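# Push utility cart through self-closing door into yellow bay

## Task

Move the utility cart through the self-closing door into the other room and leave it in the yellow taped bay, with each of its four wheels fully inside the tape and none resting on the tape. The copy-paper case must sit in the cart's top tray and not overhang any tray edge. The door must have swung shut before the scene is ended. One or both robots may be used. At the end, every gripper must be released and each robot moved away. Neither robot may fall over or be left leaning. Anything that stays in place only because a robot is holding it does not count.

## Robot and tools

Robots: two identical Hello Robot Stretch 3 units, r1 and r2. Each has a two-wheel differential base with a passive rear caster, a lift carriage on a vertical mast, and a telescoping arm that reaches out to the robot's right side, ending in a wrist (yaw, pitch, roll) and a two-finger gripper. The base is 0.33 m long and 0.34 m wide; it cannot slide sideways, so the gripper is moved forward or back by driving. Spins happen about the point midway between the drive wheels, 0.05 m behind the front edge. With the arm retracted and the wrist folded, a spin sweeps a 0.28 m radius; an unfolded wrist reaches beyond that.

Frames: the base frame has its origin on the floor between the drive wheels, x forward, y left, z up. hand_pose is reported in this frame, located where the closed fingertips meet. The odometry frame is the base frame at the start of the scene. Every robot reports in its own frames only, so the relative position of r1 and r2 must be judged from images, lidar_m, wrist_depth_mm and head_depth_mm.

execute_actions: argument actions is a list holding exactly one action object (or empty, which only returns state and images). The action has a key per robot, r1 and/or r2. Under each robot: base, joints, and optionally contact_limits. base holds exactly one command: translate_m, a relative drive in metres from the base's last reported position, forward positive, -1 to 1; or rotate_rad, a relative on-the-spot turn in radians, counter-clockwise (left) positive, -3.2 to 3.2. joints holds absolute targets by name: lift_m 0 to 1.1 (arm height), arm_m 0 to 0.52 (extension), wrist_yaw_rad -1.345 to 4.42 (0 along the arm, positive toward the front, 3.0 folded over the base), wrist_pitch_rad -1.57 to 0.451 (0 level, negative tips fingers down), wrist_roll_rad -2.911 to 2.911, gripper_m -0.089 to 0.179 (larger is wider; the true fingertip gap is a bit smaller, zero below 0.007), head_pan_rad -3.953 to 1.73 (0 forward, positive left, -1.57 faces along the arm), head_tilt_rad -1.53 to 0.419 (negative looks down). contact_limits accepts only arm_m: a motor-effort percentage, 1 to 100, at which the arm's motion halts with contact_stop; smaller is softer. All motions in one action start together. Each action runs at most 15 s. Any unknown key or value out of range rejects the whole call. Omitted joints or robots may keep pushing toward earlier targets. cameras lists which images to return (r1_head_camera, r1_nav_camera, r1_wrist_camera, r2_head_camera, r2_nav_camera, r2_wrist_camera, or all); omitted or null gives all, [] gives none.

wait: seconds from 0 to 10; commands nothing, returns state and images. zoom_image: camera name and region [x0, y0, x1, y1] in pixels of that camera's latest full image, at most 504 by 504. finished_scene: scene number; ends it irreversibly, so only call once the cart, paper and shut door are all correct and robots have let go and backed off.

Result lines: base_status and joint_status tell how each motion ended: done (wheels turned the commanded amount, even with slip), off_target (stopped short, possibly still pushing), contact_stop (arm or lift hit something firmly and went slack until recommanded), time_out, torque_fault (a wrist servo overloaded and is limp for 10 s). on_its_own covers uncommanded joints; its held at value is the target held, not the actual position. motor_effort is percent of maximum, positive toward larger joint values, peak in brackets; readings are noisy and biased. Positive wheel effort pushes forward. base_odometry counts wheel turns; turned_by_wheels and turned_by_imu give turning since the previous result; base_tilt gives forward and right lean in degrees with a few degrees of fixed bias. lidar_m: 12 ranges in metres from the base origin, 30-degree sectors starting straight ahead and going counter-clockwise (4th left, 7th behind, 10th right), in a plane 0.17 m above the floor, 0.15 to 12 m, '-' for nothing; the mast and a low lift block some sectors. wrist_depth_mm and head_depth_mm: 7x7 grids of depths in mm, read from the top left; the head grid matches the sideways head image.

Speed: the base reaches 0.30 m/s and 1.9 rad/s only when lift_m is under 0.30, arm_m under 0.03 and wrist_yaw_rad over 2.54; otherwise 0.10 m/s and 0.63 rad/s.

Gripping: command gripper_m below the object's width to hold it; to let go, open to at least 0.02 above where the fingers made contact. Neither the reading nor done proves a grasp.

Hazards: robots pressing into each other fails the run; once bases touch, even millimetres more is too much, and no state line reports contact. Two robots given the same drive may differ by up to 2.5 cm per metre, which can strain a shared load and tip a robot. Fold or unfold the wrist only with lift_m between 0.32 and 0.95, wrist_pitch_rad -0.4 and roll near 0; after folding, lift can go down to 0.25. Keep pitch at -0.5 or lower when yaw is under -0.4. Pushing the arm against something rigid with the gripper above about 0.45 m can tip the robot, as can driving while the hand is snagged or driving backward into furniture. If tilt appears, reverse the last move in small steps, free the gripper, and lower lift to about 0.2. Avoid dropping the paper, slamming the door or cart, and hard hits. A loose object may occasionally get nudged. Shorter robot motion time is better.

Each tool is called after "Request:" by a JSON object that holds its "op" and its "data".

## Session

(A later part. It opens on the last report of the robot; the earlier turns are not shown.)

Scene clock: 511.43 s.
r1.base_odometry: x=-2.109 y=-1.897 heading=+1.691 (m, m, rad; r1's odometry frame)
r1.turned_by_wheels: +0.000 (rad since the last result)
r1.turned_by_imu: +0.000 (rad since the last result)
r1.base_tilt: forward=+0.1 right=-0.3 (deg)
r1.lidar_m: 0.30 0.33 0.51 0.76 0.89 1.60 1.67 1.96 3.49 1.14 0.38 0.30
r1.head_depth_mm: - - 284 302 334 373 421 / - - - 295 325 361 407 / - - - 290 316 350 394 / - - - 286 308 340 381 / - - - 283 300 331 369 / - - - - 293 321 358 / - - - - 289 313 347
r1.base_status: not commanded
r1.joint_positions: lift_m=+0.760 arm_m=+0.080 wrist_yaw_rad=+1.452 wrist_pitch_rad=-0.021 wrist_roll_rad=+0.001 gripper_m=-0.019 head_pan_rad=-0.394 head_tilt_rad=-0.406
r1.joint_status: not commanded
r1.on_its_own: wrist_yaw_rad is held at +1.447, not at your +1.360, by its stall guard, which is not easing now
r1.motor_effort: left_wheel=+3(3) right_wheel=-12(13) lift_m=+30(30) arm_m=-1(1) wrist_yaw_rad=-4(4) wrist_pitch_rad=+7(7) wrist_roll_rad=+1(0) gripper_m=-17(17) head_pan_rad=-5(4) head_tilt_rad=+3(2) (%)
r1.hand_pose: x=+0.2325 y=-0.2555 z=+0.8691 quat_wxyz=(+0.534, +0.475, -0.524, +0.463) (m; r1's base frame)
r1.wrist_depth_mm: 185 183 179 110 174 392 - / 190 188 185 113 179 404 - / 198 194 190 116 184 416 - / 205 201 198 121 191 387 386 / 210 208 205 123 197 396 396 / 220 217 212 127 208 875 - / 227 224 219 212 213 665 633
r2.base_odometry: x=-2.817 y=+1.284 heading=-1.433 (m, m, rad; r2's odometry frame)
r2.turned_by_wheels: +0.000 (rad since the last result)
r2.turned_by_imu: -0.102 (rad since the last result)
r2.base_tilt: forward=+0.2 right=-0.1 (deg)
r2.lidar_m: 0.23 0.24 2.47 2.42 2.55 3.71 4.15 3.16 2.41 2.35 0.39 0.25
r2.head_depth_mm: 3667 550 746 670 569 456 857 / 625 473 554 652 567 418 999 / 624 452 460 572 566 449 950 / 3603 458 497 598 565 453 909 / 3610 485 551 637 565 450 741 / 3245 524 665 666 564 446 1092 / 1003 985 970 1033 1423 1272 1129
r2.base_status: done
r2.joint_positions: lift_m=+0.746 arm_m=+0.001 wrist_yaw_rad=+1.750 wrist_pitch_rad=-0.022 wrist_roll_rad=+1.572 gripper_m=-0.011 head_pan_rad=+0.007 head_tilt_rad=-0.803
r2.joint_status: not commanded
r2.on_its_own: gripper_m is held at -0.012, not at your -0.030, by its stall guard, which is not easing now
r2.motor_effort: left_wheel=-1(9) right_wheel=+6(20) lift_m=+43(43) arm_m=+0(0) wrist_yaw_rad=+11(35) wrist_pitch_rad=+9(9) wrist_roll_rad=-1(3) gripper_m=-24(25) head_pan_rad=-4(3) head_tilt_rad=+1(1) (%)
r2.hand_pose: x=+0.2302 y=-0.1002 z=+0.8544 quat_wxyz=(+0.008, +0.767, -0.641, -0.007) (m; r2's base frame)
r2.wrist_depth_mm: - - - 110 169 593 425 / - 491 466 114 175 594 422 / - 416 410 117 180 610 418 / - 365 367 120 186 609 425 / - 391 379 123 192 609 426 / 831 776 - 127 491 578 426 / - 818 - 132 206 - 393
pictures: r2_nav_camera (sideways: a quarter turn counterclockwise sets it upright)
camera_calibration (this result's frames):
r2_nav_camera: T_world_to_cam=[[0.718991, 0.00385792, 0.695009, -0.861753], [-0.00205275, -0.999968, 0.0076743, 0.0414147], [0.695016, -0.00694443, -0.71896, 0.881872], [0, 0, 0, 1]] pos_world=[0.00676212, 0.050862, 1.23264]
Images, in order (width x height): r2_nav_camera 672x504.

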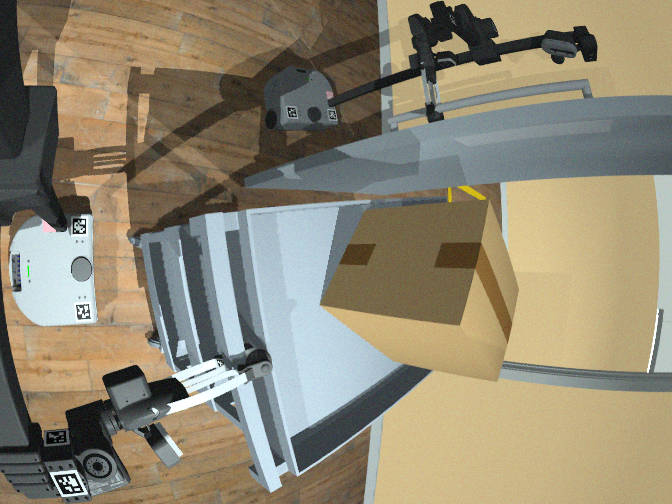

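Request:
{"op": "execute_actions", "data": {"actions": [{"r2":{"base":{"rotate_rad":0.3}}}], "cameras": []}}

Request:
{"op": "execute_actions", "data": {"actions": [{"r2":{"base":{"translate_m":0.08}}}], "cameras": ["r2_nav_camera"]}}

Scene clock: 513.10 s.
r1.base_odometry: x=-2.109 y=-1.897 heading=+1.691 (m, m, rad; r1's odometry frame)
r1.turned_by_wheels: +0.000 (rad since the last result)
r1.turned_by_imu: +0.000 (rad since the last result)
r1.base_tilt: forward=+0.2 right=-0.4 (deg)
r1.lidar_m: 0.30 0.33 0.52 0.76 0.89 1.60 1.67 1.96 3.50 1.19 0.38 0.30
r1.head_depth_mm: - - 284 302 334 372 421 / - - - 295 324 361 407 / - - - 290 316 351 394 / - - - 286 308 340 380 / - - - 283 300 331 369 / - - - - 293 321 358 / - - - - 288 314 347
r1.base_status: not commanded
r1.joint_positions: lift_m=+0.760 arm_m=+0.080 wrist_yaw_rad=+1.452 wrist_pitch_rad=-0.021 wrist_roll_rad=+0.001 gripper_m=-0.019 head_pan_rad=-0.394 head_tilt_rad=-0.406
r1.joint_status: not commanded
r1.on_its_own: wrist_yaw_rad is held at +1.447, not at your +1.360, by its stall guard, which is not easing now
r1.motor_effort: left_wheel=+3(3) right_wheel=-12(12) lift_m=+30(30) arm_m=-1(1) wrist_yaw_rad=-5(5) wrist_pitch_rad=+7(7) wrist_roll_rad=+0(1) gripper_m=-17(18) head_pan_rad=-5(4) head_tilt_rad=+2(2) (%)
r1.hand_pose: x=+0.2325 y=-0.2555 z=+0.8691 quat_wxyz=(+0.534, +0.475, -0.524, +0.463) (m; r1's base frame)
r1.wrist_depth_mm: 185 182 179 109 174 377 - / 190 187 185 114 179 392 - / 197 195 191 117 185 405 - / 205 200 197 121 191 374 367 / 212 208 205 122 197 381 372 / 219 216 212 127 209 843 - / 227 224 220 211 213 670 625
r2.base_odometry: x=-2.817 y=+1.284 heading=-1.133 (m, m, rad; r2's odometry frame)
r2.turned_by_wheels: +0.300 (rad since the last result)
r2.turned_by_imu: +0.266 (rad since the last result)
r2.base_tilt: forward=+0.2 right=-0.1 (deg)
r2.lidar_m: 0.27 1.16 2.42 2.44 2.92 4.15 4.17 2.62 2.35 2.36 0.32 0.27
r2.head_depth_mm: 3654 455 469 602 569 451 745 / 3682 473 507 582 568 438 929 / 3451 522 592 647 568 478 987 / 1059 1137 738 650 567 506 1017 / 751 833 949 1037 518 642 1096 / 686 827 2029 1599 1462 1223 1125 / 1737 1295 1961 1507 1457 1270 1126
r2.base_status: done
r2.joint_positions: lift_m=+0.746 arm_m=+0.001 wrist_yaw_rad=+1.739 wrist_pitch_rad=-0.021 wrist_roll_rad=+1.572 gripper_m=-0.011 head_pan_rad=+0.007 head_tilt_rad=-0.803
r2.joint_status: not commanded
r2.on_its_own: gripper_m is held at -0.012, not at your -0.030, by its stall guard, which is not easing now; wrist_yaw_rad is at rest, and its effort (+23) is outside its rest range (-12 to +12)
r2.motor_effort: left_wheel=-3(9) right_wheel=+11(22) lift_m=+43(44) arm_m=+1(1) wrist_yaw_rad=+23(24) wrist_pitch_rad=+9(9) wrist_roll_rad=-1(1) gripper_m=-24(24) head_pan_rad=-4(5) head_tilt_rad=+1(2) (%)
r2.hand_pose: x=+0.2307 y=-0.1029 z=+0.8544 quat_wxyz=(+0.008, +0.764, -0.645, -0.008) (m; r2's base frame)
r2.wrist_depth_mm: - 359 362 82 139 537 417 / - 344 343 89 150 570 421 / - 333 334 97 163 608 423 / 860 784 509 106 180 578 423 / 748 753 753 115 201 777 429 / - - - 127 - - 402 / - - - 151 259 310 315
pictures: none
No camera images: the call's "cameras" was empty. Leave "cameras" out to get every camera's image.

Scene clock: 515.53 s.
r1.base_odometry: x=-2.109 y=-1.897 heading=+1.691 (m, m, rad; r1's odometry frame)
r1.turned_by_wheels: +0.000 (rad since the last result)
r1.turned_by_imu: +0.000 (rad since the last result)
r1.base_tilt: forward=+0.1 right=-0.4 (deg)
r1.lidar_m: 0.30 0.33 0.52 0.76 0.89 1.60 1.67 1.96 3.50 1.14 0.37 0.30
r1.head_depth_mm: - - 284 302 334 372 421 / - - - 295 325 361 407 / - - - 290 316 350 394 / - - - 286 307 340 381 / - - - 283 299 330 369 / - - - - 293 321 358 / - - - - 288 313 347
r1.base_status: not commanded
r1.joint_positions: lift_m=+0.760 arm_m=+0.080 wrist_yaw_rad=+1.452 wrist_pitch_rad=-0.021 wrist_roll_rad=+0.001 gripper_m=-0.019 head_pan_rad=-0.394 head_tilt_rad=-0.406
r1.joint_status: not commanded
r1.on_its_own: wrist_yaw_rad is held at +1.447, not at your +1.360, by its stall guard, which is not easing now
r1.motor_effort: left_wheel=+3(3) right_wheel=-12(12) lift_m=+30(30) arm_m=-1(1) wrist_yaw_rad=-5(4) wrist_pitch_rad=+7(7) wrist_roll_rad=+0(0) gripper_m=-17(16) head_pan_rad=-5(3) head_tilt_rad=+2(2) (%)
r1.hand_pose: x=+0.2325 y=-0.2555 z=+0.8691 quat_wxyz=(+0.534, +0.475, -0.524, +0.463) (m; r1's base frame)
r1.wrist_depth_mm: 185 182 180 109 174 493 - / 191 188 185 113 179 477 - / 197 194 191 117 184 505 - / 204 201 197 120 191 374 362 / 212 208 204 123 197 381 368 / 219 216 212 127 208 834 - / 227 224 220 212 212 674 656
r2.base_odometry: x=-2.783 y=+1.211 heading=-1.133 (m, m, rad; r2's odometry frame)
r2.turned_by_wheels: +0.000 (rad since the last result)
r2.turned_by_imu: -0.049 (rad since the last result)
r2.base_tilt: forward=+0.1 right=-0.1 (deg)
r2.lidar_m: 0.27 0.30 2.40 2.41 2.81 4.21 4.22 2.72 2.37 2.38 0.32 0.27
r2.head_depth_mm: 3567 455 474 616 569 448 734 / 3673 467 486 568 567 449 969 / 3624 511 569 636 567 461 965 / 1290 1234 694 666 567 495 1015 / 854 938 1037 647 554 525 1076 / 625 696 823 1554 1428 1212 1128 / 640 788 1958 1483 1411 1268 1127
r2.base_status: done
r2.joint_positions: lift_m=+0.746 arm_m=+0.001 wrist_yaw_rad=+1.810 wrist_pitch_rad=-0.021 wrist_roll_rad=+1.572 gripper_m=-0.011 head_pan_rad=+0.007 head_tilt_rad=-0.803
r2.joint_status: not commanded
r2.on_its_own: wrist_yaw_rad is held at +1.813, not at your +1.760, by its stall guard, which is not easing now; gripper_m is held at -0.012, not at your -0.030, by its stall guard, which is not easing now
r2.motor_effort: left_wheel=+2(12) right_wheel=+3(19) lift_m=+42(43) arm_m=+2(1) wrist_yaw_rad=+3(51) wrist_pitch_rad=+9(9) wrist_roll_rad=-1(1) gripper_m=-24(25) head_pan_rad=-4(4) head_tilt_rad=+1(1) (%)
r2.hand_pose: x=+0.2270 y=-0.0851 z=+0.8545 quat_wxyz=(+0.008, +0.786, -0.618, -0.007) (m; r2's base frame)
r2.wrist_depth_mm: - 337 338 76 133 536 420 / - 326 328 82 146 571 420 / - 365 344 92 160 600 423 / 811 807 766 102 179 564 422 / 664 668 681 113 205 726 425 / - - - 127 - - 383 / - - - 157 294 312 317
pictures: r2_nav_camera (sideways: a quarter turn counterclockwise sets it upright)
camera_calibration (this result's frames):
r2_nav_camera: T_world_to_cam=[[0.718991, 0.00385789, 0.695009, -0.861753], [-0.00205279, -0.999968, 0.0076743, 0.0414147], [0.695016, -0.00694446, -0.71896, 0.881872], [0, 0, 0, 1]] pos_world=[0.00676212, 0.050862, 1.23264]
Images, in order (width x height): r2_nav_camera 672x504.

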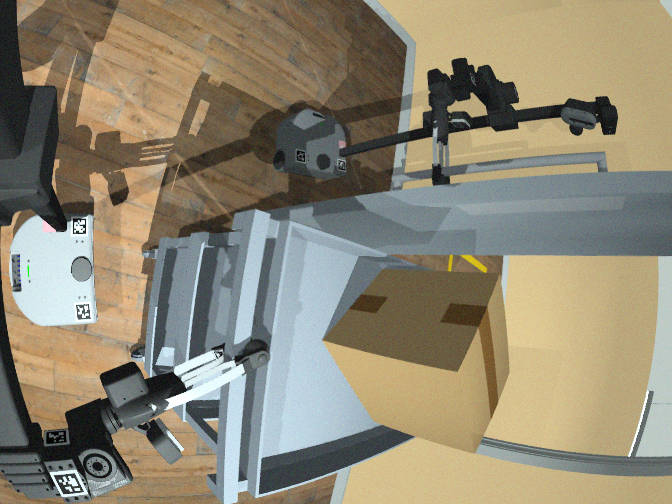

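Request:
{"op": "execute_actions", "data": {"actions": [{"r2":{"base":{"rotate_rad":-0.16},"joints":{"wrist_yaw_rad":1.78}}}], "cameras": []}}

Request:
{"op": "execute_actions", "data": {"actions": [{"r2":{"base":{"translate_m":0.1}}}], "cameras": ["r2_nav_camera"]}}

Scene clock: 516.93 s.
r1.base_odometry: x=-2.109 y=-1.897 heading=+1.691 (m, m, rad; r1's odometry frame)
r1.turned_by_wheels: +0.000 (rad since the last result)
r1.turned_by_imu: +0.000 (rad since the last result)
r1.base_tilt: forward=+0.1 right=-0.4 (deg)
r1.lidar_m: 0.30 0.33 0.51 0.76 0.89 1.60 1.67 1.96 3.51 1.10 0.38 0.31
r1.head_depth_mm: - - 284 302 334 373 421 / - - - 295 324 361 407 / - - - 290 316 350 394 / - - - 286 308 340 381 / - - - 283 300 331 369 / - - - - 293 321 358 / - - - - 288 313 347
r1.base_status: not commanded
r1.joint_positions: lift_m=+0.760 arm_m=+0.080 wrist_yaw_rad=+1.452 wrist_pitch_rad=-0.021 wrist_roll_rad=+0.001 gripper_m=-0.019 head_pan_rad=-0.394 head_tilt_rad=-0.406
r1.joint_status: not commanded
r1.on_its_own: wrist_yaw_rad is held at +1.447, not at your +1.360, by its stall guard, which is not easing now
r1.motor_effort: left_wheel=+3(3) right_wheel=-12(13) lift_m=+30(30) arm_m=-1(1) wrist_yaw_rad=-4(5) wrist_pitch_rad=+7(7) wrist_roll_rad=+1(1) gripper_m=-16(17) head_pan_rad=-3(4) head_tilt_rad=+2(3) (%)
r1.hand_pose: x=+0.2325 y=-0.2555 z=+0.8691 quat_wxyz=(+0.534, +0.475, -0.524, +0.463) (m; r1's base frame)
r1.wrist_depth_mm: 185 182 179 109 174 502 - / 190 188 185 113 179 492 - / 197 194 191 116 186 520 - / 204 201 198 120 191 388 379 / 211 208 205 123 197 396 389 / 219 216 213 127 208 855 - / 227 225 220 210 212 663 637
r2.base_odometry: x=-2.783 y=+1.211 heading=-1.293 (m, m, rad; r2's odometry frame)
r2.turned_by_wheels: -0.160 (rad since the last result)
r2.turned_by_imu: -0.156 (rad since the last result)
r2.base_tilt: forward=+0.2 right=-0.1 (deg)
r2.lidar_m: 0.25 0.26 2.43 2.40 2.60 3.95 4.22 3.03 2.40 2.37 0.35 0.26
r2.head_depth_mm: 3643 489 589 669 569 450 757 / 626 454 489 621 568 449 987 / 3591 455 483 571 567 448 942 / 3645 488 550 634 565 451 983 / 3606 532 641 664 564 456 978 / 1118 1135 1157 1066 552 450 1127 / 762 769 783 956 1463 1274 1128
r2.base_status: done
r2.joint_positions: lift_m=+0.746 arm_m=+0.001 wrist_yaw_rad=+1.810 wrist_pitch_rad=-0.020 wrist_roll_rad=+1.572 gripper_m=-0.011 head_pan_rad=+0.007 head_tilt_rad=-0.803
r2.joint_status: wrist_yaw_rad off_target (ended at +1.810, target +1.780)
r2.on_its_own: gripper_m is held at -0.012, not at your -0.030, by its stall guard, which is not easing now; wrist_yaw_rad is at rest, and its effort (-34) is outside its rest range (-12 to +12)
r2.motor_effort: left_wheel=+5(11) right_wheel=-6(18) lift_m=+43(43) arm_m=+1(1) wrist_yaw_rad=-34(36) wrist_pitch_rad=+9(9) wrist_roll_rad=-1(1) gripper_m=-23(24) head_pan_rad=-3(3) head_tilt_rad=+1(2) (%)
r2.hand_pose: x=+0.2271 y=-0.0852 z=+0.8548 quat_wxyz=(+0.008, +0.786, -0.618, -0.007) (m; r2's base frame)
r2.wrist_depth_mm: - 405 409 94 151 606 419 / - 376 378 100 160 606 421 / - 350 351 106 171 603 421 / - 392 398 114 183 609 424 / 836 842 757 121 198 569 428 / 689 689 - 129 729 - 409 / - - - 145 235 - 385
pictures: none
No camera images: the call's "cameras" was empty. Leave "cameras" out to get every camera's image.

Scene clock: 519.07 s.
r1.base_odometry: x=-2.109 y=-1.897 heading=+1.691 (m, m, rad; r1's odometry frame)
r1.turned_by_wheels: +0.000 (rad since the last result)
r1.turned_by_imu: +0.000 (rad since the last result)
r1.base_tilt: forward=+0.1 right=-0.4 (deg)
r1.lidar_m: 0.30 0.33 0.52 0.76 0.89 1.60 1.67 1.96 3.52 5.00 0.38 0.30
r1.head_depth_mm: - - 284 302 334 372 421 / - - - 295 325 361 407 / - - - 290 316 350 394 / - - - 286 307 339 381 / - - - 283 300 330 369 / - - - - 293 322 358 / - - - - 289 313 348
r1.base_status: not commanded
r1.joint_positions: lift_m=+0.760 arm_m=+0.080 wrist_yaw_rad=+1.452 wrist_pitch_rad=-0.021 wrist_roll_rad=+0.001 gripper_m=-0.019 head_pan_rad=-0.394 head_tilt_rad=-0.406
r1.joint_status: not commanded
r1.on_its_own: wrist_yaw_rad is held at +1.447, not at your +1.360, by its stall guard, which is not easing now
r1.motor_effort: left_wheel=+3(3) right_wheel=-12(12) lift_m=+30(30) arm_m=-1(1) wrist_yaw_rad=-5(4) wrist_pitch_rad=+7(7) wrist_roll_rad=+1(0) gripper_m=-16(16) head_pan_rad=-4(5) head_tilt_rad=+3(3) (%)
r1.hand_pose: x=+0.2325 y=-0.2555 z=+0.8691 quat_wxyz=(+0.534, +0.475, -0.524, +0.463) (m; r1's base frame)
r1.wrist_depth_mm: 185 183 179 109 175 - - / 190 188 185 113 180 - - / 197 195 191 117 185 - - / 205 201 198 120 191 407 399 / 211 209 204 123 197 421 413 / 220 216 212 127 208 876 - / 228 224 220 211 213 667 563
r2.base_odometry: x=-2.756 y=+1.115 heading=-1.293 (m, m, rad; r2's odometry frame)
r2.turned_by_wheels: +0.000 (rad since the last result)
r2.turned_by_imu: -0.105 (rad since the last result)
r2.base_tilt: forward=+0.2 right=-0.1 (deg)
r2.lidar_m: 0.24 0.24 2.22 2.40 2.49 3.49 4.28 3.33 2.46 2.38 0.37 0.25
r2.head_depth_mm: 3658 533 715 670 569 449 882 / 626 473 549 651 568 449 988 / 624 452 465 572 567 434 952 / 3615 464 500 601 567 449 919 / 3619 488 563 649 565 443 833 / 3550 543 1474 664 541 438 1107 / 1230 1164 1111 1063 1032 1229 1127
r2.base_status: done
r2.joint_positions: lift_m=+0.746 arm_m=+0.001 wrist_yaw_rad=+1.837 wrist_pitch_rad=-0.020 wrist_roll_rad=+1.572 gripper_m=-0.011 head_pan_rad=+0.007 head_tilt_rad=-0.803
r2.joint_status: not commanded
r2.on_its_own: wrist_yaw_rad is held at +1.827, not at your +1.780, by its stall guard, which is not easing now; gripper_m is held at -0.012, not at your -0.030, by its stall guard, which is not easing now
r2.motor_effort: left_wheel=+3(14) right_wheel=+4(17) lift_m=+43(43) arm_m=+1(1) wrist_yaw_rad=-12(42) wrist_pitch_rad=+9(9) wrist_roll_rad=-1(1) gripper_m=-23(24) head_pan_rad=-4(3) head_tilt_rad=+1(0) (%)
r2.hand_pose: x=+0.2253 y=-0.0785 z=+0.8547 quat_wxyz=(+0.008, +0.795, -0.607, -0.007) (m; r2's base frame)
r2.wrist_depth_mm: - 449 435 100 157 594 418 / - 402 400 105 165 604 420 / - 364 366 110 174 616 424 / - 358 363 117 184 605 423 / - 956 484 123 196 582 426 / 767 759 - 129 682 725 420 / 611 616 628 141 223 665 385
pictures: r2_nav_camera (sideways: a quarter turn counterclockwise sets it upright)
camera_calibration (this result's frames):
r2_nav_camera: T_world_to_cam=[[0.718991, 0.00385779, 0.695009, -0.861753], [-0.00205293, -0.999968, 0.0076743, 0.0414147], [0.695017, -0.00694455, -0.71896, 0.881872], [0, 0, 0, 1]] pos_world=[0.00676213, 0.050862, 1.23264]
Images, in order (width x height): r2_nav_camera 672x504.

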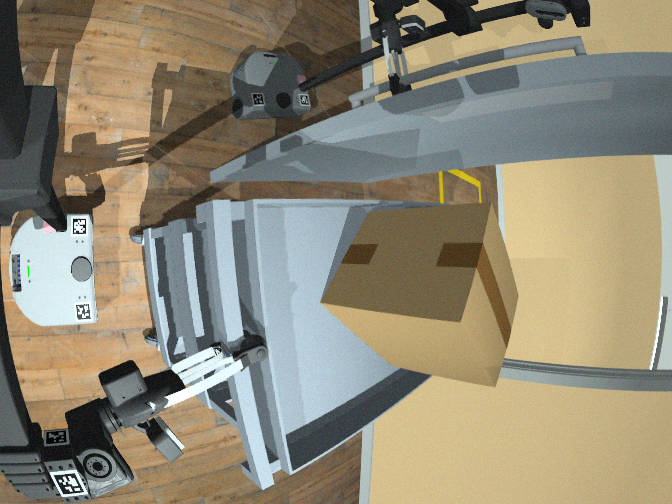

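Request:
{"op": "execute_actions", "data": {"actions": [{"r2":{"base":{"rotate_rad":0.1},"joints":{"wrist_yaw_rad":1.82}}}], "cameras": []}}

Request:
{"op": "execute_actions", "data": {"actions": [{"r2":{"base":{"translate_m":0.12}}}], "cameras": ["r2_nav_camera"]}}

Scene clock: 520.17 s.
r1.base_odometry: x=-2.109 y=-1.897 heading=+1.691 (m, m, rad; r1's odometry frame)
r1.turned_by_wheels: +0.000 (rad since the last result)
r1.turned_by_imu: +0.000 (rad since the last result)
r1.base_tilt: forward=+0.1 right=-0.4 (deg)
r1.lidar_m: 0.30 0.33 0.51 0.76 0.90 1.60 1.67 1.96 3.48 4.98 0.37 0.30
r1.head_depth_mm: - - 284 302 334 373 421 / - - - 295 325 361 407 / - - - 290 316 350 394 / - - - 286 308 340 381 / - - - 283 300 331 369 / - - - - 293 322 358 / - - - - 289 313 347
r1.base_status: not commanded
r1.joint_positions: lift_m=+0.760 arm_m=+0.080 wrist_yaw_rad=+1.452 wrist_pitch_rad=-0.021 wrist_roll_rad=+0.001 gripper_m=-0.019 head_pan_rad=-0.394 head_tilt_rad=-0.406
r1.joint_status: not commanded
r1.on_its_own: wrist_yaw_rad is held at +1.447, not at your +1.360, by its stall guard, which is not easing now
r1.motor_effort: left_wheel=+3(3) right_wheel=-12(12) lift_m=+30(30) arm_m=-1(1) wrist_yaw_rad=-5(5) wrist_pitch_rad=+7(7) wrist_roll_rad=+1(1) gripper_m=-16(18) head_pan_rad=-4(4) head_tilt_rad=+3(3) (%)
r1.hand_pose: x=+0.2325 y=-0.2555 z=+0.8691 quat_wxyz=(+0.534, +0.475, -0.524, +0.463) (m; r1's base frame)
r1.wrist_depth_mm: 184 182 179 109 173 - - / 191 188 184 113 179 - - / 198 195 191 117 185 - - / 204 200 198 120 191 407 392 / 212 209 205 123 197 414 406 / 219 216 212 127 208 867 - / 228 224 220 212 213 666 581
r2.base_odometry: x=-2.756 y=+1.115 heading=-1.193 (m, m, rad; r2's odometry frame)
r2.turned_by_wheels: +0.100 (rad since the last result)
r2.turned_by_imu: +0.092 (rad since the last result)
r2.base_tilt: forward=+0.1 right=-0.1 (deg)
r2.lidar_m: 0.25 0.26 2.42 2.39 2.58 3.85 4.29 3.08 2.41 2.38 0.35 0.26
r2.head_depth_mm: 630 476 571 653 568 454 760 / 626 453 479 621 568 448 983 / 3625 463 490 578 567 448 939 / 3612 490 559 634 566 456 982 / 3641 548 668 648 565 461 923 / 1239 1246 1262 1153 565 455 1127 / 824 826 833 836 1098 1269 1124
r2.base_status: done
r2.joint_positions: lift_m=+0.746 arm_m=+0.001 wrist_yaw_rad=+1.810 wrist_pitch_rad=-0.020 wrist_roll_rad=+1.572 gripper_m=-0.011 head_pan_rad=+0.007 head_tilt_rad=-0.803
r2.joint_status: all done
r2.on_its_own: gripper_m is held at -0.012, not at your -0.030, by its stall guard, which is not easing now
r2.motor_effort: left_wheel=-1(5) right_wheel=+12(18) lift_m=+42(43) arm_m=+1(1) wrist_yaw_rad=+11(16) wrist_pitch_rad=+9(9) wrist_roll_rad=-1(1) gripper_m=-22(23) head_pan_rad=-4(4) head_tilt_rad=+1(1) (%)
r2.hand_pose: x=+0.2271 y=-0.0852 z=+0.8547 quat_wxyz=(+0.008, +0.786, -0.618, -0.007) (m; r2's base frame)
r2.wrist_depth_mm: - 404 401 93 149 564 421 / - 368 370 99 159 607 420 / - 347 346 106 170 607 428 / - 407 411 113 183 618 428 / 869 868 782 120 199 562 424 / 687 678 - 129 662 665 409 / 597 602 - 146 238 - 382
pictures: none
No camera images: the call's "cameras" was empty. Leave "cameras" out to get every camera's image.

Scene clock: 522.37 s.
r1.base_odometry: x=-2.109 y=-1.897 heading=+1.691 (m, m, rad; r1's odometry frame)
r1.turned_by_wheels: +0.000 (rad since the last result)
r1.turned_by_imu: +0.000 (rad since the last result)
r1.base_tilt: forward=+0.2 right=-0.5 (deg)
r1.lidar_m: 0.30 0.33 0.52 0.76 0.89 1.60 1.67 1.96 3.50 4.97 0.38 0.30
r1.head_depth_mm: - - 284 302 334 372 422 / - - - 295 324 361 408 / - - - 290 316 350 394 / - - - 286 308 340 381 / - - - 283 300 331 369 / - - - - 293 322 358 / - - - - 289 313 347
r1.base_status: not commanded
r1.joint_positions: lift_m=+0.760 arm_m=+0.080 wrist_yaw_rad=+1.452 wrist_pitch_rad=-0.021 wrist_roll_rad=+0.001 gripper_m=-0.019 head_pan_rad=-0.394 head_tilt_rad=-0.406
r1.joint_status: not commanded
r1.on_its_own: wrist_yaw_rad is held at +1.447, not at your +1.360, by its stall guard, which is not easing now
r1.motor_effort: left_wheel=+3(3) right_wheel=-12(12) lift_m=+30(30) arm_m=-1(1) wrist_yaw_rad=-4(5) wrist_pitch_rad=+7(7) wrist_roll_rad=+1(1) gripper_m=-16(16) head_pan_rad=-4(4) head_tilt_rad=+3(3) (%)
r1.hand_pose: x=+0.2325 y=-0.2555 z=+0.8691 quat_wxyz=(+0.534, +0.475, -0.524, +0.463) (m; r1's base frame)
r1.wrist_depth_mm: 184 182 179 109 174 - - / 190 188 185 113 179 - - / 197 194 191 116 185 - 615 / 204 201 197 121 191 415 567 / 211 208 204 123 197 430 - / 219 216 212 127 208 - - / 228 223 220 211 213 669 -
r2.base_odometry: x=-2.712 y=+1.004 heading=-1.193 (m, m, rad; r2's odometry frame)
r2.turned_by_wheels: +0.000 (rad since the last result)
r2.turned_by_imu: -0.040 (rad since the last result)
r2.base_tilt: forward=+0.1 right=-0.1 (deg)
r2.lidar_m: 0.25 0.27 2.19 2.38 2.54 3.67 4.40 3.18 2.44 2.38 0.34 0.26
r2.head_depth_mm: 630 474 559 653 569 449 757 / 627 454 476 615 568 449 981 / 3591 464 491 578 568 448 930 / 3607 492 565 635 567 457 983 / 3640 565 674 648 566 467 928 / 3609 2442 1543 1350 551 458 1127 / 985 973 958 944 933 1063 1128
r2.base_status: done
r2.joint_positions: lift_m=+0.746 arm_m=+0.001 wrist_yaw_rad=+1.836 wrist_pitch_rad=-0.020 wrist_roll_rad=+1.572 gripper_m=-0.011 head_pan_rad=+0.007 head_tilt_rad=-0.803
r2.joint_status: not commanded
r2.on_its_own: gripper_m is held at -0.012, not at your -0.030, by its stall guard, which is not easing now; wrist_yaw_rad is at rest, and its effort (-19) is outside its rest range (-12 to +12)
r2.motor_effort: left_wheel=+3(7) right_wheel=+3(18) lift_m=+43(42) arm_m=+2(1) wrist_yaw_rad=-19(22) wrist_pitch_rad=+9(9) wrist_roll_rad=-1(1) gripper_m=-23(24) head_pan_rad=-4(3) head_tilt_rad=+1(1) (%)
r2.hand_pose: x=+0.2254 y=-0.0786 z=+0.8547 quat_wxyz=(+0.008, +0.794, -0.607, -0.007) (m; r2's base frame)
r2.wrist_depth_mm: - 378 380 88 145 568 420 / - 356 359 94 155 610 421 / - 338 343 101 166 610 421 / - 494 455 110 181 598 427 / 904 928 922 119 200 557 424 / 718 714 - 129 684 717 400 / 572 577 577 148 248 579 352
pictures: r2_nav_camera (sideways: a quarter turn counterclockwise sets it upright)
camera_calibration (this result's frames):
r2_nav_camera: T_world_to_cam=[[0.718987, 0.00385785, 0.695013, -0.861758], [-0.00205285, -0.999968, 0.00767425, 0.0414148], [0.69502, -0.00694444, -0.718957, 0.881867], [0, 0, 0, 1]] pos_world=[0.0067625, 0.0508621, 1.23264]
Images, in order (width x height): r2_nav_camera 672x504.

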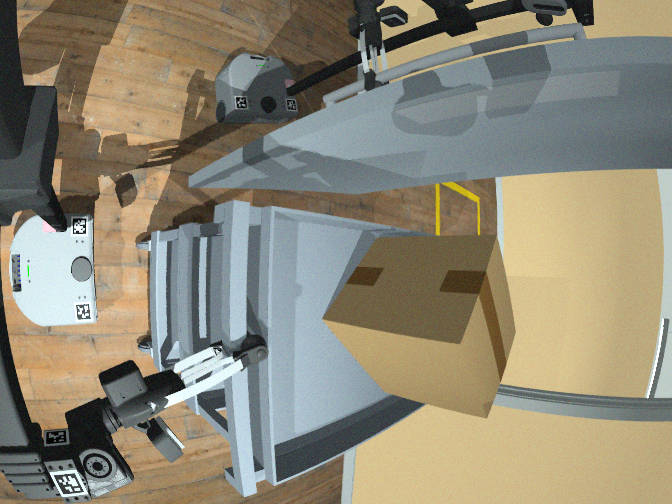

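Request:
{"op": "execute_actions", "data": {"actions": [{"r2":{"base":{"rotate_rad":-0.05},"joints":{"wrist_yaw_rad":1.82}}}], "cameras": []}}

Request:
{"op": "execute_actions", "data": {"actions": [{"r2":{"base":{"translate_m":0.15}}}], "cameras": ["r2_nav_camera"]}}

Scene clock: 523.30 s.
r1.base_odometry: x=-2.109 y=-1.897 heading=+1.691 (m, m, rad; r1's odometry frame)
r1.turned_by_wheels: +0.000 (rad since the last result)
r1.turned_by_imu: +0.000 (rad since the last result)
r1.base_tilt: forward=+0.1 right=-0.4 (deg)
r1.lidar_m: 0.30 0.33 0.51 0.76 0.89 1.60 1.67 1.96 3.47 5.00 0.38 0.30
r1.head_depth_mm: - - 284 302 334 373 421 / - - - 294 324 361 408 / - - - 290 316 350 394 / - - - 286 307 340 381 / - - - 283 300 330 369 / - - - - 293 322 358 / - - - - 288 313 347
r1.base_status: not commanded
r1.joint_positions: lift_m=+0.760 arm_m=+0.080 wrist_yaw_rad=+1.452 wrist_pitch_rad=-0.021 wrist_roll_rad=+0.001 gripper_m=-0.019 head_pan_rad=-0.394 head_tilt_rad=-0.406
r1.joint_status: not commanded
r1.on_its_own: wrist_yaw_rad is held at +1.447, not at your +1.360, by its stall guard, which is not easing now
r1.motor_effort: left_wheel=+3(3) right_wheel=-12(12) lift_m=+30(30) arm_m=-1(1) wrist_yaw_rad=-4(4) wrist_pitch_rad=+7(7) wrist_roll_rad=+1(0) gripper_m=-17(16) head_pan_rad=-4(4) head_tilt_rad=+3(1) (%)
r1.hand_pose: x=+0.2325 y=-0.2555 z=+0.8691 quat_wxyz=(+0.534, +0.475, -0.524, +0.463) (m; r1's base frame)
r1.wrist_depth_mm: 184 181 179 109 174 - - / 191 188 185 113 179 - - / 197 194 191 117 185 - 618 / 204 201 197 121 191 422 568 / 212 207 204 123 196 436 - / 221 216 212 127 208 - - / 227 224 220 212 213 671 -
r2.base_odometry: x=-2.712 y=+1.004 heading=-1.243 (m, m, rad; r2's odometry frame)
r2.turned_by_wheels: -0.050 (rad since the last result)
r2.turned_by_imu: -0.048 (rad since the last result)
r2.base_tilt: forward=+0.2 right=-0.1 (deg)
r2.lidar_m: 0.25 0.26 0.94 2.39 2.49 3.48 4.41 3.33 2.46 2.39 0.35 0.26
r2.head_depth_mm: 3543 493 611 668 568 450 757 / 625 457 503 631 568 449 988 / 623 452 471 568 567 448 938 / 3607 477 533 622 567 447 952 / 3623 515 616 664 565 449 957 / 3607 2538 2007 1433 541 451 1127 / 1236 1183 1131 1081 1032 1023 1123
r2.base_status: done
r2.joint_positions: lift_m=+0.746 arm_m=+0.001 wrist_yaw_rad=+1.840 wrist_pitch_rad=-0.019 wrist_roll_rad=+1.572 gripper_m=-0.011 head_pan_rad=+0.007 head_tilt_rad=-0.803
r2.joint_status: all done
r2.on_its_own: gripper_m is held at -0.012, not at your -0.030, by its stall guard, which is not easing now; wrist_yaw_rad is at rest, and its effort (-23) is outside its rest range (-12 to +12)
r2.motor_effort: left_wheel=+4(9) right_wheel=-9(18) lift_m=+43(42) arm_m=+1(1) wrist_yaw_rad=-23(27) wrist_pitch_rad=+8(9) wrist_roll_rad=-1(1) gripper_m=-23(24) head_pan_rad=-3(3) head_tilt_rad=+1(1) (%)
r2.hand_pose: x=+0.2252 y=-0.0778 z=+0.8550 quat_wxyz=(+0.008, +0.795, -0.606, -0.006) (m; r2's base frame)
r2.wrist_depth_mm: - 402 401 93 149 566 425 / - 369 375 99 159 601 423 / - 346 350 105 170 613 423 / - 408 410 113 183 609 424 / - - 922 121 199 568 424 / 757 746 - 129 729 737 409 / 612 613 611 146 238 601 380
pictures: none
No camera images: the call's "cameras" was empty. Leave "cameras" out to get every camera's image.

Scene clock: 525.80 s.
r1.base_odometry: x=-2.109 y=-1.897 heading=+1.691 (m, m, rad; r1's odometry frame)
r1.turned_by_wheels: +0.000 (rad since the last result)
r1.turned_by_imu: +0.000 (rad since the last result)
r1.base_tilt: forward=+0.1 right=-0.4 (deg)
r1.lidar_m: 0.30 0.33 0.52 0.76 0.89 1.60 1.67 1.97 3.47 5.02 0.38 0.30
r1.head_depth_mm: - - 284 303 334 373 421 / - - - 295 325 361 407 / - - - 290 315 350 394 / - - - 286 307 340 381 / - - - 283 300 331 369 / - - - - 293 322 358 / - - - - 289 313 347
r1.base_status: not commanded
r1.joint_positions: lift_m=+0.760 arm_m=+0.080 wrist_yaw_rad=+1.452 wrist_pitch_rad=-0.021 wrist_roll_rad=+0.001 gripper_m=-0.019 head_pan_rad=-0.394 head_tilt_rad=-0.406
r1.joint_status: not commanded
r1.on_its_own: wrist_yaw_rad is held at +1.447, not at your +1.360, by its stall guard, which is not easing now
r1.motor_effort: left_wheel=+3(3) right_wheel=-12(13) lift_m=+30(30) arm_m=-1(1) wrist_yaw_rad=-5(5) wrist_pitch_rad=+7(7) wrist_roll_rad=+0(0) gripper_m=-17(17) head_pan_rad=-4(4) head_tilt_rad=+2(3) (%)
r1.hand_pose: x=+0.2325 y=-0.2555 z=+0.8691 quat_wxyz=(+0.534, +0.475, -0.524, +0.463) (m; r1's base frame)
r1.wrist_depth_mm: 185 182 179 109 174 - - / 190 188 184 113 179 - - / 197 194 191 117 185 - - / 205 201 198 121 192 - - / 212 208 204 122 197 - - / 219 216 212 127 208 - - / 228 224 219 211 213 - -
r2.base_odometry: x=-2.663 y=+0.862 heading=-1.243 (m, m, rad; r2's odometry frame)
r2.turned_by_wheels: +0.000 (rad since the last result)
r2.turned_by_imu: -0.029 (rad since the last result)
r2.base_tilt: forward=+0.2 right=-0.1 (deg)
r2.lidar_m: 0.25 0.26 0.43 2.39 2.48 3.38 4.56 3.44 2.48 2.39 0.34 0.26
r2.head_depth_mm: 630 477 570 653 569 453 760 / 627 453 480 621 567 449 985 / 3460 463 490 577 566 449 937 / 3471 489 560 635 567 455 985 / 3497 548 669 648 566 461 921 / 3492 2627 2088 1711 552 464 1130 / 3490 2533 1356 1267 1191 1115 1073
r2.base_status: done
r2.joint_positions: lift_m=+0.746 arm_m=+0.001 wrist_yaw_rad=+1.813 wrist_pitch_rad=-0.020 wrist_roll_rad=+1.572 gripper_m=-0.011 head_pan_rad=+0.007 head_tilt_rad=-0.803
r2.joint_status: not commanded
r2.on_its_own: gripper_m is held at -0.012, not at your -0.030, by its stall guard, which is not easing now
r2.motor_effort: left_wheel=+0(12) right_wheel=+7(13) lift_m=+42(43) arm_m=+1(2) wrist_yaw_rad=+7(34) wrist_pitch_rad=+8(9) wrist_roll_rad=-1(1) gripper_m=-23(23) head_pan_rad=-3(2) head_tilt_rad=+1(1) (%)
r2.hand_pose: x=+0.2269 y=-0.0843 z=+0.8549 quat_wxyz=(+0.008, +0.787, -0.616, -0.007) (m; r2's base frame)
r2.wrist_depth_mm: - 399 397 93 149 568 421 / - 368 370 98 159 604 422 / - 345 349 105 170 615 424 / - 408 415 113 182 604 423 / - - - 120 198 557 428 / 888 867 - 129 830 844 410 / 698 696 694 146 238 689 370
pictures: r2_nav_camera (sideways: a quarter turn counterclockwise sets it upright)
camera_calibration (this result's frames):
r2_nav_camera: T_world_to_cam=[[0.718984, 0.00385727, 0.695016, -0.861762], [-0.00205366, -0.999968, 0.0076742, 0.0414148], [0.695024, -0.00694496, -0.718953, 0.881862], [0, 0, 0, 1]] pos_world=[0.00676287, 0.0508621, 1.23264]
Images, in order (width x height): r2_nav_camera 672x504.

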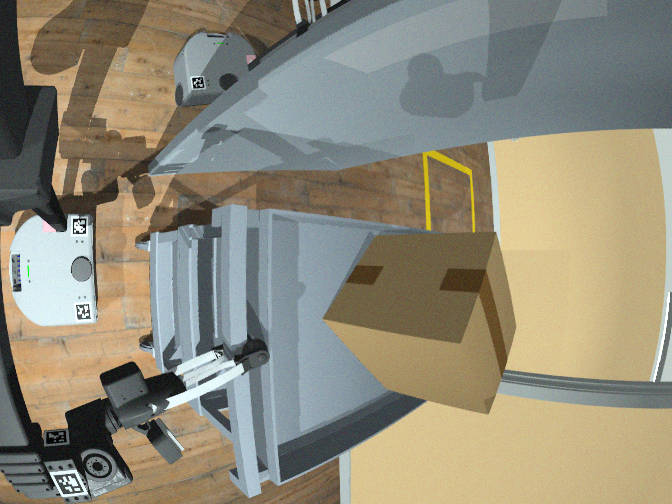

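Request:
{"op": "execute_actions", "data": {"actions": [{"r2":{"joints":{"arm_m":0.05},"contact_limits":{"arm_m":35}}}], "cameras": []}}

Request:
{"op": "execute_actions", "data": {"actions": [{"r2":{"base":{"translate_m":0.12}}}], "cameras": ["r2_nav_camera"]}}

Scene clock: 527.47 s.
r1.base_odometry: x=-2.109 y=-1.897 heading=+1.691 (m, m, rad; r1's odometry frame)
r1.turned_by_wheels: +0.000 (rad since the last result)
r1.turned_by_imu: +0.000 (rad since the last result)
r1.base_tilt: forward=+0.0 right=-0.4 (deg)
r1.lidar_m: 0.30 0.33 0.52 0.76 0.89 1.60 1.67 1.96 3.50 5.00 0.37 0.31
r1.head_depth_mm: - - 284 302 334 373 422 / - - - 295 324 361 408 / - - - 290 316 350 394 / - - - 286 307 340 381 / - - - 283 300 331 369 / - - - - 293 322 358 / - - - - 288 313 347
r1.base_status: not commanded
r1.joint_positions: lift_m=+0.760 arm_m=+0.080 wrist_yaw_rad=+1.452 wrist_pitch_rad=-0.021 wrist_roll_rad=+0.001 gripper_m=-0.019 head_pan_rad=-0.394 head_tilt_rad=-0.406
r1.joint_status: not commanded
r1.on_its_own: wrist_yaw_rad is held at +1.447, not at your +1.360, by its stall guard, which is not easing now
r1.motor_effort: left_wheel=+3(3) right_wheel=-12(12) lift_m=+30(30) arm_m=-1(2) wrist_yaw_rad=-5(4) wrist_pitch_rad=+7(7) wrist_roll_rad=+0(0) gripper_m=-17(16) head_pan_rad=-4(4) head_tilt_rad=+2(2) (%)
r1.hand_pose: x=+0.2325 y=-0.2555 z=+0.8691 quat_wxyz=(+0.534, +0.475, -0.524, +0.463) (m; r1's base frame)
r1.wrist_depth_mm: 185 182 179 109 174 - - / 191 188 185 113 179 - - / 197 195 190 117 185 679 - / 204 201 197 121 191 - - / 212 208 204 123 197 - - / 219 216 211 127 207 - - / 228 223 221 211 213 - -
r2.base_odometry: x=-2.663 y=+0.862 heading=-1.243 (m, m, rad; r2's odometry frame)
r2.turned_by_wheels: +0.000 (rad since the last result)
r2.turned_by_imu: +0.001 (rad since the last result)
r2.base_tilt: forward=+0.2 right=-0.1 (deg)
r2.lidar_m: 0.24 0.25 0.43 2.39 2.47 3.38 4.56 3.43 2.48 2.39 0.35 0.26
r2.head_depth_mm: 628 473 531 653 568 455 987 / 626 453 466 574 568 417 930 / 3456 468 509 599 567 448 933 / 3517 500 574 649 566 447 937 / 3521 2369 696 665 553 446 1021 / 3510 2637 2084 1712 1464 1250 1126 / 3521 2530 1353 1262 1189 1118 1079
r2.base_status: not commanded
r2.joint_positions: lift_m=+0.746 arm_m=+0.049 wrist_yaw_rad=+1.857 wrist_pitch_rad=-0.019 wrist_roll_rad=+1.572 gripper_m=-0.011 head_pan_rad=+0.007 head_tilt_rad=-0.803
r2.joint_status: all done
r2.on_its_own: gripper_m is held at -0.012, not at your -0.030, by its stall guard, which is not easing now; wrist_yaw_rad is at rest, and its effort (-43) is outside its rest range (-12 to +12)
r2.motor_effort: left_wheel=+6(6) right_wheel=-7(11) lift_m=+42(43) arm_m=+6(6) wrist_yaw_rad=-43(53) wrist_pitch_rad=+8(8) wrist_roll_rad=-1(1) gripper_m=-23(24) head_pan_rad=-3(3) head_tilt_rad=+1(1) (%)
r2.contact_limits: arm_m 35 (drawing in: default 14, maximum 24; extending or still: default 22, maximum 35)
r2.hand_pose: x=+0.2240 y=-0.1222 z=+0.8549 quat_wxyz=(+0.008, +0.801, -0.599, -0.006) (m; r2's base frame)
r2.wrist_depth_mm: - 406 400 93 149 563 421 / - 371 373 99 159 607 422 / - 347 351 105 170 608 421 / - 403 408 113 183 610 425 / - - - 121 199 578 428 / 884 888 - 129 833 851 411 / 716 699 703 145 238 714 376
pictures: none
No camera images: the call's "cameras" was empty. Leave "cameras" out to get every camera's image.

Scene clock: 529.70 s.
r1.base_odometry: x=-2.109 y=-1.897 heading=+1.691 (m, m, rad; r1's odometry frame)
r1.turned_by_wheels: +0.000 (rad since the last result)
r1.turned_by_imu: +0.000 (rad since the last result)
r1.base_tilt: forward=+0.1 right=-0.4 (deg)
r1.lidar_m: 0.30 0.33 0.51 0.76 0.89 1.60 1.67 1.96 3.50 4.99 0.38 0.30
r1.head_depth_mm: - - 284 302 334 372 421 / - - - 295 325 361 407 / - - - 290 316 350 394 / - - - 286 308 340 381 / - - - 283 300 331 369 / - - - - 293 322 358 / - - - - 288 313 348
r1.base_status: not commanded
r1.joint_positions: lift_m=+0.760 arm_m=+0.080 wrist_yaw_rad=+1.452 wrist_pitch_rad=-0.021 wrist_roll_rad=+0.001 gripper_m=-0.019 head_pan_rad=-0.394 head_tilt_rad=-0.406
r1.joint_status: not commanded
r1.on_its_own: wrist_yaw_rad is held at +1.447, not at your +1.360, by its stall guard, which is not easing now
r1.motor_effort: left_wheel=+3(3) right_wheel=-12(12) lift_m=+30(30) arm_m=-1(1) wrist_yaw_rad=-4(5) wrist_pitch_rad=+7(7) wrist_roll_rad=+1(0) gripper_m=-17(17) head_pan_rad=-4(3) head_tilt_rad=+2(3) (%)
r1.hand_pose: x=+0.2325 y=-0.2555 z=+0.8691 quat_wxyz=(+0.534, +0.475, -0.524, +0.463) (m; r1's base frame)
r1.wrist_depth_mm: 185 182 180 109 174 - 356 / 192 188 185 113 179 - 341 / 197 194 192 116 185 741 361 / 204 201 197 120 191 - 378 / 211 208 204 123 197 - 405 / 219 215 212 127 207 - - / 228 224 220 210 213 - 441
r2.base_odometry: x=-2.625 y=+0.748 heading=-1.243 (m, m, rad; r2's odometry frame)
r2.turned_by_wheels: +0.000 (rad since the last result)
r2.turned_by_imu: -0.071 (rad since the last result)
r2.base_tilt: forward=+0.2 right=-0.1 (deg)
r2.lidar_m: 0.24 0.24 0.37 2.39 2.44 3.19 4.66 3.70 2.53 2.38 0.36 0.25
r2.head_depth_mm: 1092 474 559 654 569 457 984 / 628 453 462 591 568 416 942 / 3419 465 497 585 567 450 927 / 3445 490 555 634 566 446 910 / 3424 529 647 648 555 443 1004 / 3439 2642 2094 1725 1460 1250 1126 / 3398 2633 2070 1676 1415 1251 1107
r2.base_status: done
r2.joint_positions: lift_m=+0.746 arm_m=+0.050 wrist_yaw_rad=+1.861 wrist_pitch_rad=-0.020 wrist_roll_rad=+1.572 gripper_m=-0.011 head_pan_rad=+0.007 head_tilt_rad=-0.803
r2.joint_status: not commanded
r2.on_its_own: wrist_yaw_rad is held at +1.874, not at your +1.820, by its stall guard, which is not easing now; gripper_m is held at -0.012, not at your -0.030, by its stall guard, which is not easing now; wrist_yaw_rad is at rest, and its effort (+16) is outside its rest range (-12 to +12)
r2.motor_effort: left_wheel=-2(12) right_wheel=+8(19) lift_m=+43(43) arm_m=+2(6) wrist_yaw_rad=+16(44) wrist_pitch_rad=+9(9) wrist_roll_rad=-1(1) gripper_m=-23(23) head_pan_rad=-3(3) head_tilt_rad=+1(1) (%)
r2.hand_pose: x=+0.2237 y=-0.1217 z=+0.8547 quat_wxyz=(+0.008, +0.802, -0.598, -0.007) (m; r2's base frame)
r2.wrist_depth_mm: - 422 418 96 154 606 420 / - 383 384 102 162 608 423 / - 354 359 108 172 617 423 / - 381 389 115 184 614 425 / - - 526 121 197 566 425 / - - - 130 - 976 407 / 822 820 816 143 231 819 380
pictures: r2_nav_camera (sideways: a quarter turn counterclockwise sets it upright)
camera_calibration (this result's frames):
r2_nav_camera: T_world_to_cam=[[0.718984, 0.00385689, 0.695016, -0.861762], [-0.00205418, -0.999968, 0.0076742, 0.0414148], [0.695024, -0.00694532, -0.718953, 0.881862], [0, 0, 0, 1]] pos_world=[0.0067629, 0.0508621, 1.23264]
Images, in order (width x height): r2_nav_camera 672x504.

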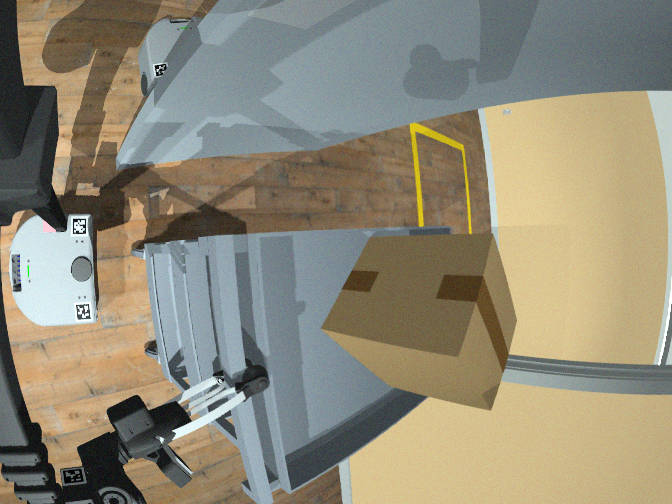

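Request:
{"op": "execute_actions", "data": {"actions": []}}

Scene clock: 530.53 s.
r1.base_odometry: x=-2.109 y=-1.897 heading=+1.691 (m, m, rad; r1's odometry frame)
r1.turned_by_wheels: +0.000 (rad since the last result)
r1.turned_by_imu: +0.000 (rad since the last result)
r1.base_tilt: forward=+0.1 right=-0.4 (deg)
r1.lidar_m: 0.30 0.33 0.52 0.76 0.89 1.61 1.67 1.96 3.47 4.97 0.38 0.30
r1.head_depth_mm: - - 284 302 333 373 421 / - - - 295 325 361 408 / - - - 290 316 351 394 / - - - 286 308 340 381 / - - - 283 300 331 369 / - - - - 293 322 358 / - - - - 288 313 347
r1.base_status: not commanded
r1.joint_positions: lift_m=+0.760 arm_m=+0.080 wrist_yaw_rad=+1.452 wrist_pitch_rad=-0.021 wrist_roll_rad=+0.001 gripper_m=-0.019 head_pan_rad=-0.394 head_tilt_rad=-0.406
r1.joint_status: not commanded
r1.on_its_own: wrist_yaw_rad is held at +1.447, not at your +1.360, by its stall guard, which is not easing now
r1.motor_effort: left_wheel=+3(3) right_wheel=-12(12) lift_m=+30(30) arm_m=-1(1) wrist_yaw_rad=-5(5) wrist_pitch_rad=+7(7) wrist_roll_rad=+0(0) gripper_m=-17(17) head_pan_rad=-5(3) head_tilt_rad=+2(3) (%)
r1.hand_pose: x=+0.2325 y=-0.2555 z=+0.8691 quat_wxyz=(+0.534, +0.475, -0.524, +0.463) (m; r1's base frame)
r1.wrist_depth_mm: 184 182 179 109 173 - 358 / 191 188 185 113 179 - 339 / 197 194 190 117 185 726 362 / 204 201 198 121 191 - 378 / 212 208 204 123 197 - 408 / 219 215 212 127 208 - - / 228 224 219 211 212 - 443
r2.base_odometry: x=-2.625 y=+0.748 heading=-1.243 (m, m, rad; r2's odometry frame)
r2.turned_by_wheels: +0.000 (rad since the last result)
r2.turned_by_imu: +0.000 (rad since the last result)
r2.base_tilt: forward=+0.2 right=-0.1 (deg)
r2.lidar_m: 0.24 0.24 0.37 2.39 2.45 3.18 4.67 3.70 2.53 2.38 0.36 0.25
r2.head_depth_mm: 1094 473 559 654 569 456 988 / 626 454 463 590 569 416 946 / 3383 465 497 585 568 450 928 / 3471 490 556 634 566 446 910 / 3432 529 647 648 554 442 1002 / 3408 2630 2077 1710 1467 1250 1127 / 3416 2621 2066 1676 1424 1247 1115
r2.base_status: done
r2.joint_positions: lift_m=+0.746 arm_m=+0.050 wrist_yaw_rad=+1.861 wrist_pitch_rad=-0.020 wrist_roll_rad=+1.572 gripper_m=-0.011 head_pan_rad=+0.007 head_tilt_rad=-0.803
r2.joint_status: not commanded
r2.on_its_own: wrist_yaw_rad is held at +1.874, not at your +1.820, by its stall guard, which is not easing now; gripper_m is held at -0.012, not at your -0.030, by its stall guard, which is not easing now; wrist_yaw_rad is at rest, and its effort (+14) is outside its rest range (-12 to +12)
r2.motor_effort: left_wheel=-2(12) right_wheel=+8(19) lift_m=+43(43) arm_m=+1(6) wrist_yaw_rad=+14(44) wrist_pitch_rad=+9(9) wrist_roll_rad=-1(1) gripper_m=-24(23) head_pan_rad=-4(3) head_tilt_rad=+2(1) (%)
r2.hand_pose: x=+0.2237 y=-0.1217 z=+0.8547 quat_wxyz=(+0.008, +0.802, -0.598, -0.007) (m; r2's base frame)
r2.wrist_depth_mm: - 422 412 97 153 608 419 / - 384 385 102 162 609 419 / - 356 360 108 172 602 424 / - 383 388 115 183 618 425 / - - 537 121 197 571 423 / - - - 129 981 - 411 / 813 819 816 143 231 812 379
pictures: r1_head_camera (sideways: a quarter turn clockwise sets it upright), r1_nav_camera (sideways: a quarter turn counterclockwise sets it upright), r1_wrist_camera, r2_head_camera (sideways: a quarter turn clockwise sets it upright), r2_nav_camera (sideways: a quarter turn counterclockwise sets it upright), r2_wrist_camera
camera_calibration (this result's frames):
r1_head_camera: T_world_to_cam=[[-0.393832, 0.168737, -0.903562, 1.20096], [0.359146, 0.933113, 0.0177165, -0.0225152], [0.846115, -0.317533, -0.428091, 0.504699], [0, 0, 0, 1]] pos_world=[0.0540284, -0.0213786, 1.3016]
r1_nav_camera: T_world_to_cam=[[0.350241, -0.0958889, 0.931738, -1.17659], [-0.370291, -0.927887, 0.0436999, 0.00370284], [0.860358, -0.36032, -0.360491, 0.424873], [0, 0, 0, 1]] pos_world=[0.0479177, 0.0437042, 1.24927]
r1_wrist_camera: T_world_to_cam=[[-0.0905271, -0.994369, -0.0550888, -0.174855], [-0.197122, 0.0721126, -0.977723, 0.951339], [0.97619, -0.0776512, -0.20254, 0.0965534], [0, 0, 0, 1]] pos_world=[0.0774465, -0.234977, 0.94007]
r2_head_camera: T_world_to_cam=[[-0.75422, -0.0355748, -0.655657, 0.877206], [-0.0433479, 0.999051, -0.00434244, 0.00673879], [0.655189, 0.0251462, -0.755046, 0.94249], [0, 0, 0, 1]] pos_world=[0.0443897, 0.00077399, 1.2868]
r2_nav_camera: T_world_to_cam=[[0.718984, 0.00385732, 0.695016, -0.861762], [-0.0020536, -0.999968, 0.00767421, 0.0414148], [0.695024, -0.00694491, -0.718953, 0.881862], [0, 0, 0, 1]] pos_world=[0.00676286, 0.0508621, 1.23264]
r2_wrist_camera: T_world_to_cam=[[-0.065808, -0.0295379, -0.997395, 0.85334], [-0.433233, 0.90128, 0.00189323, 0.242381], [0.898876, 0.432229, -0.0721082, 0.0802363], [0, 0, 0, 1]] pos_world=[0.0890413, -0.227927, 0.856444]
Images, in order (width x height): r1_head_camera 896x504, r1_nav_camera 672x504, r1_wrist_camera 644x364, r2_head_camera 896x504, r2_nav_camera 672x504, r2_wrist_camera 644x364.

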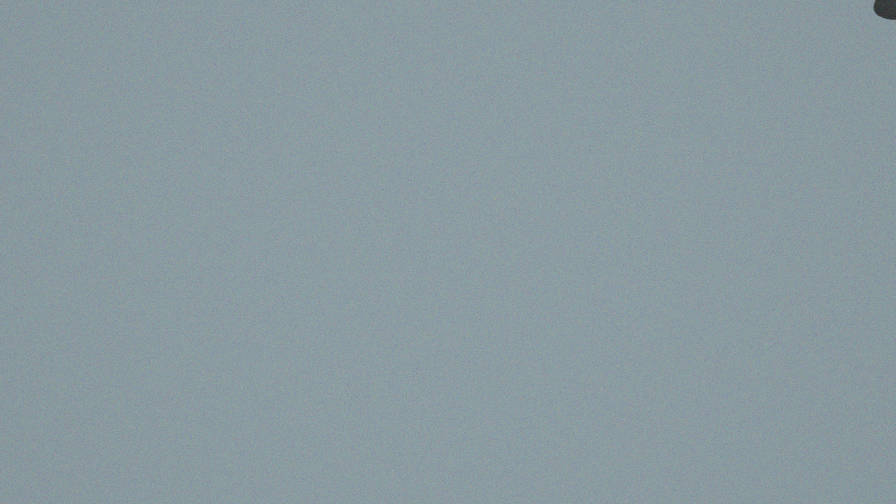

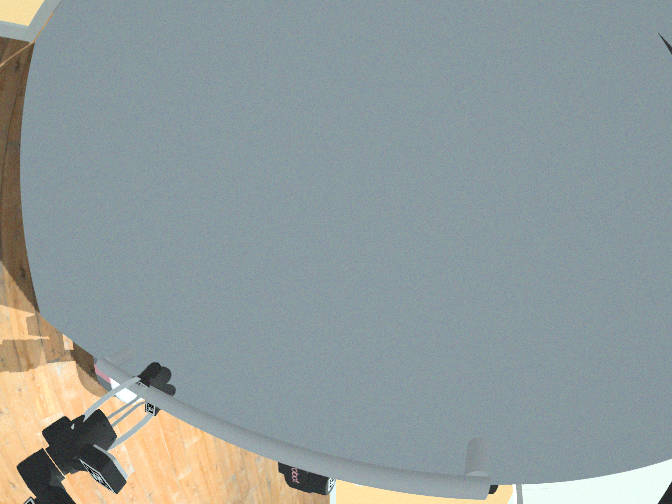

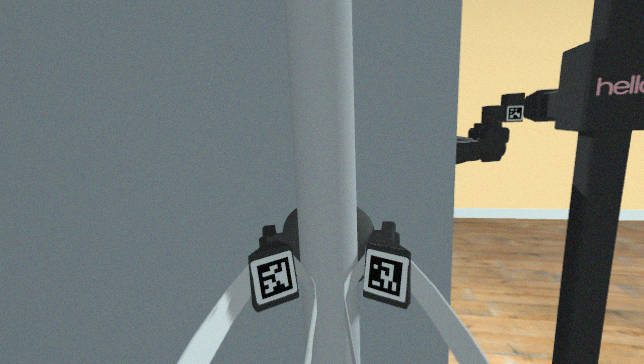

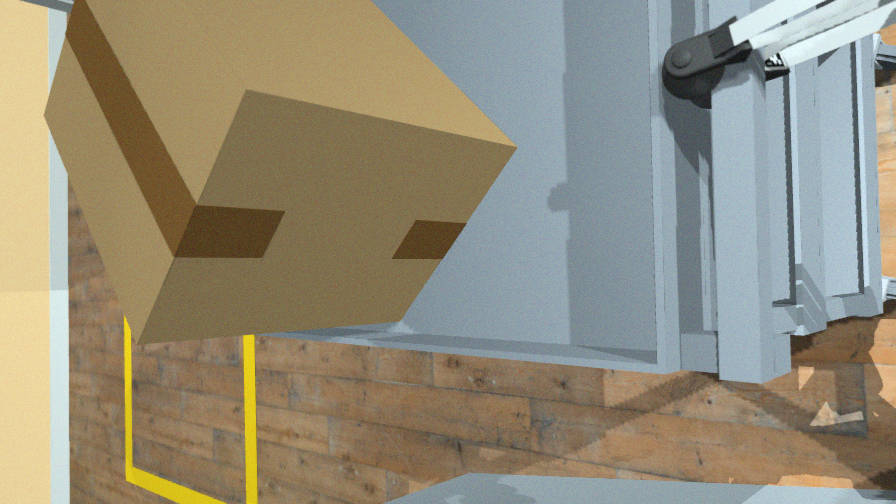

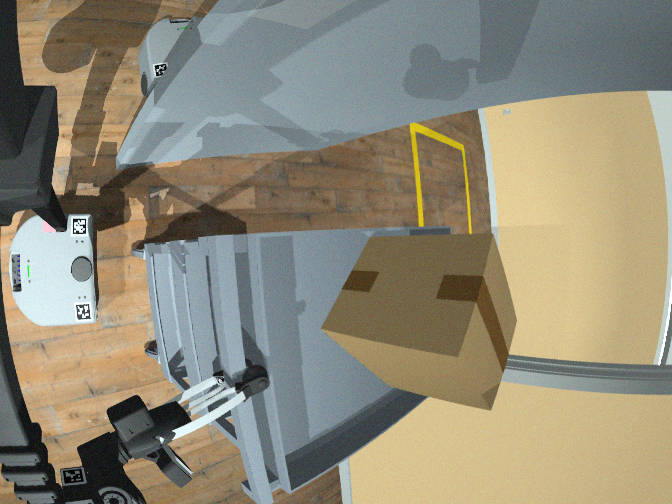

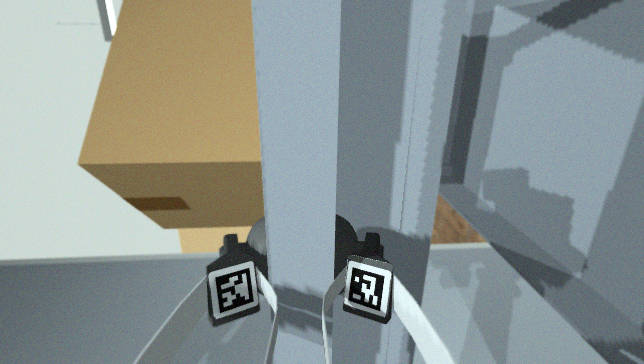

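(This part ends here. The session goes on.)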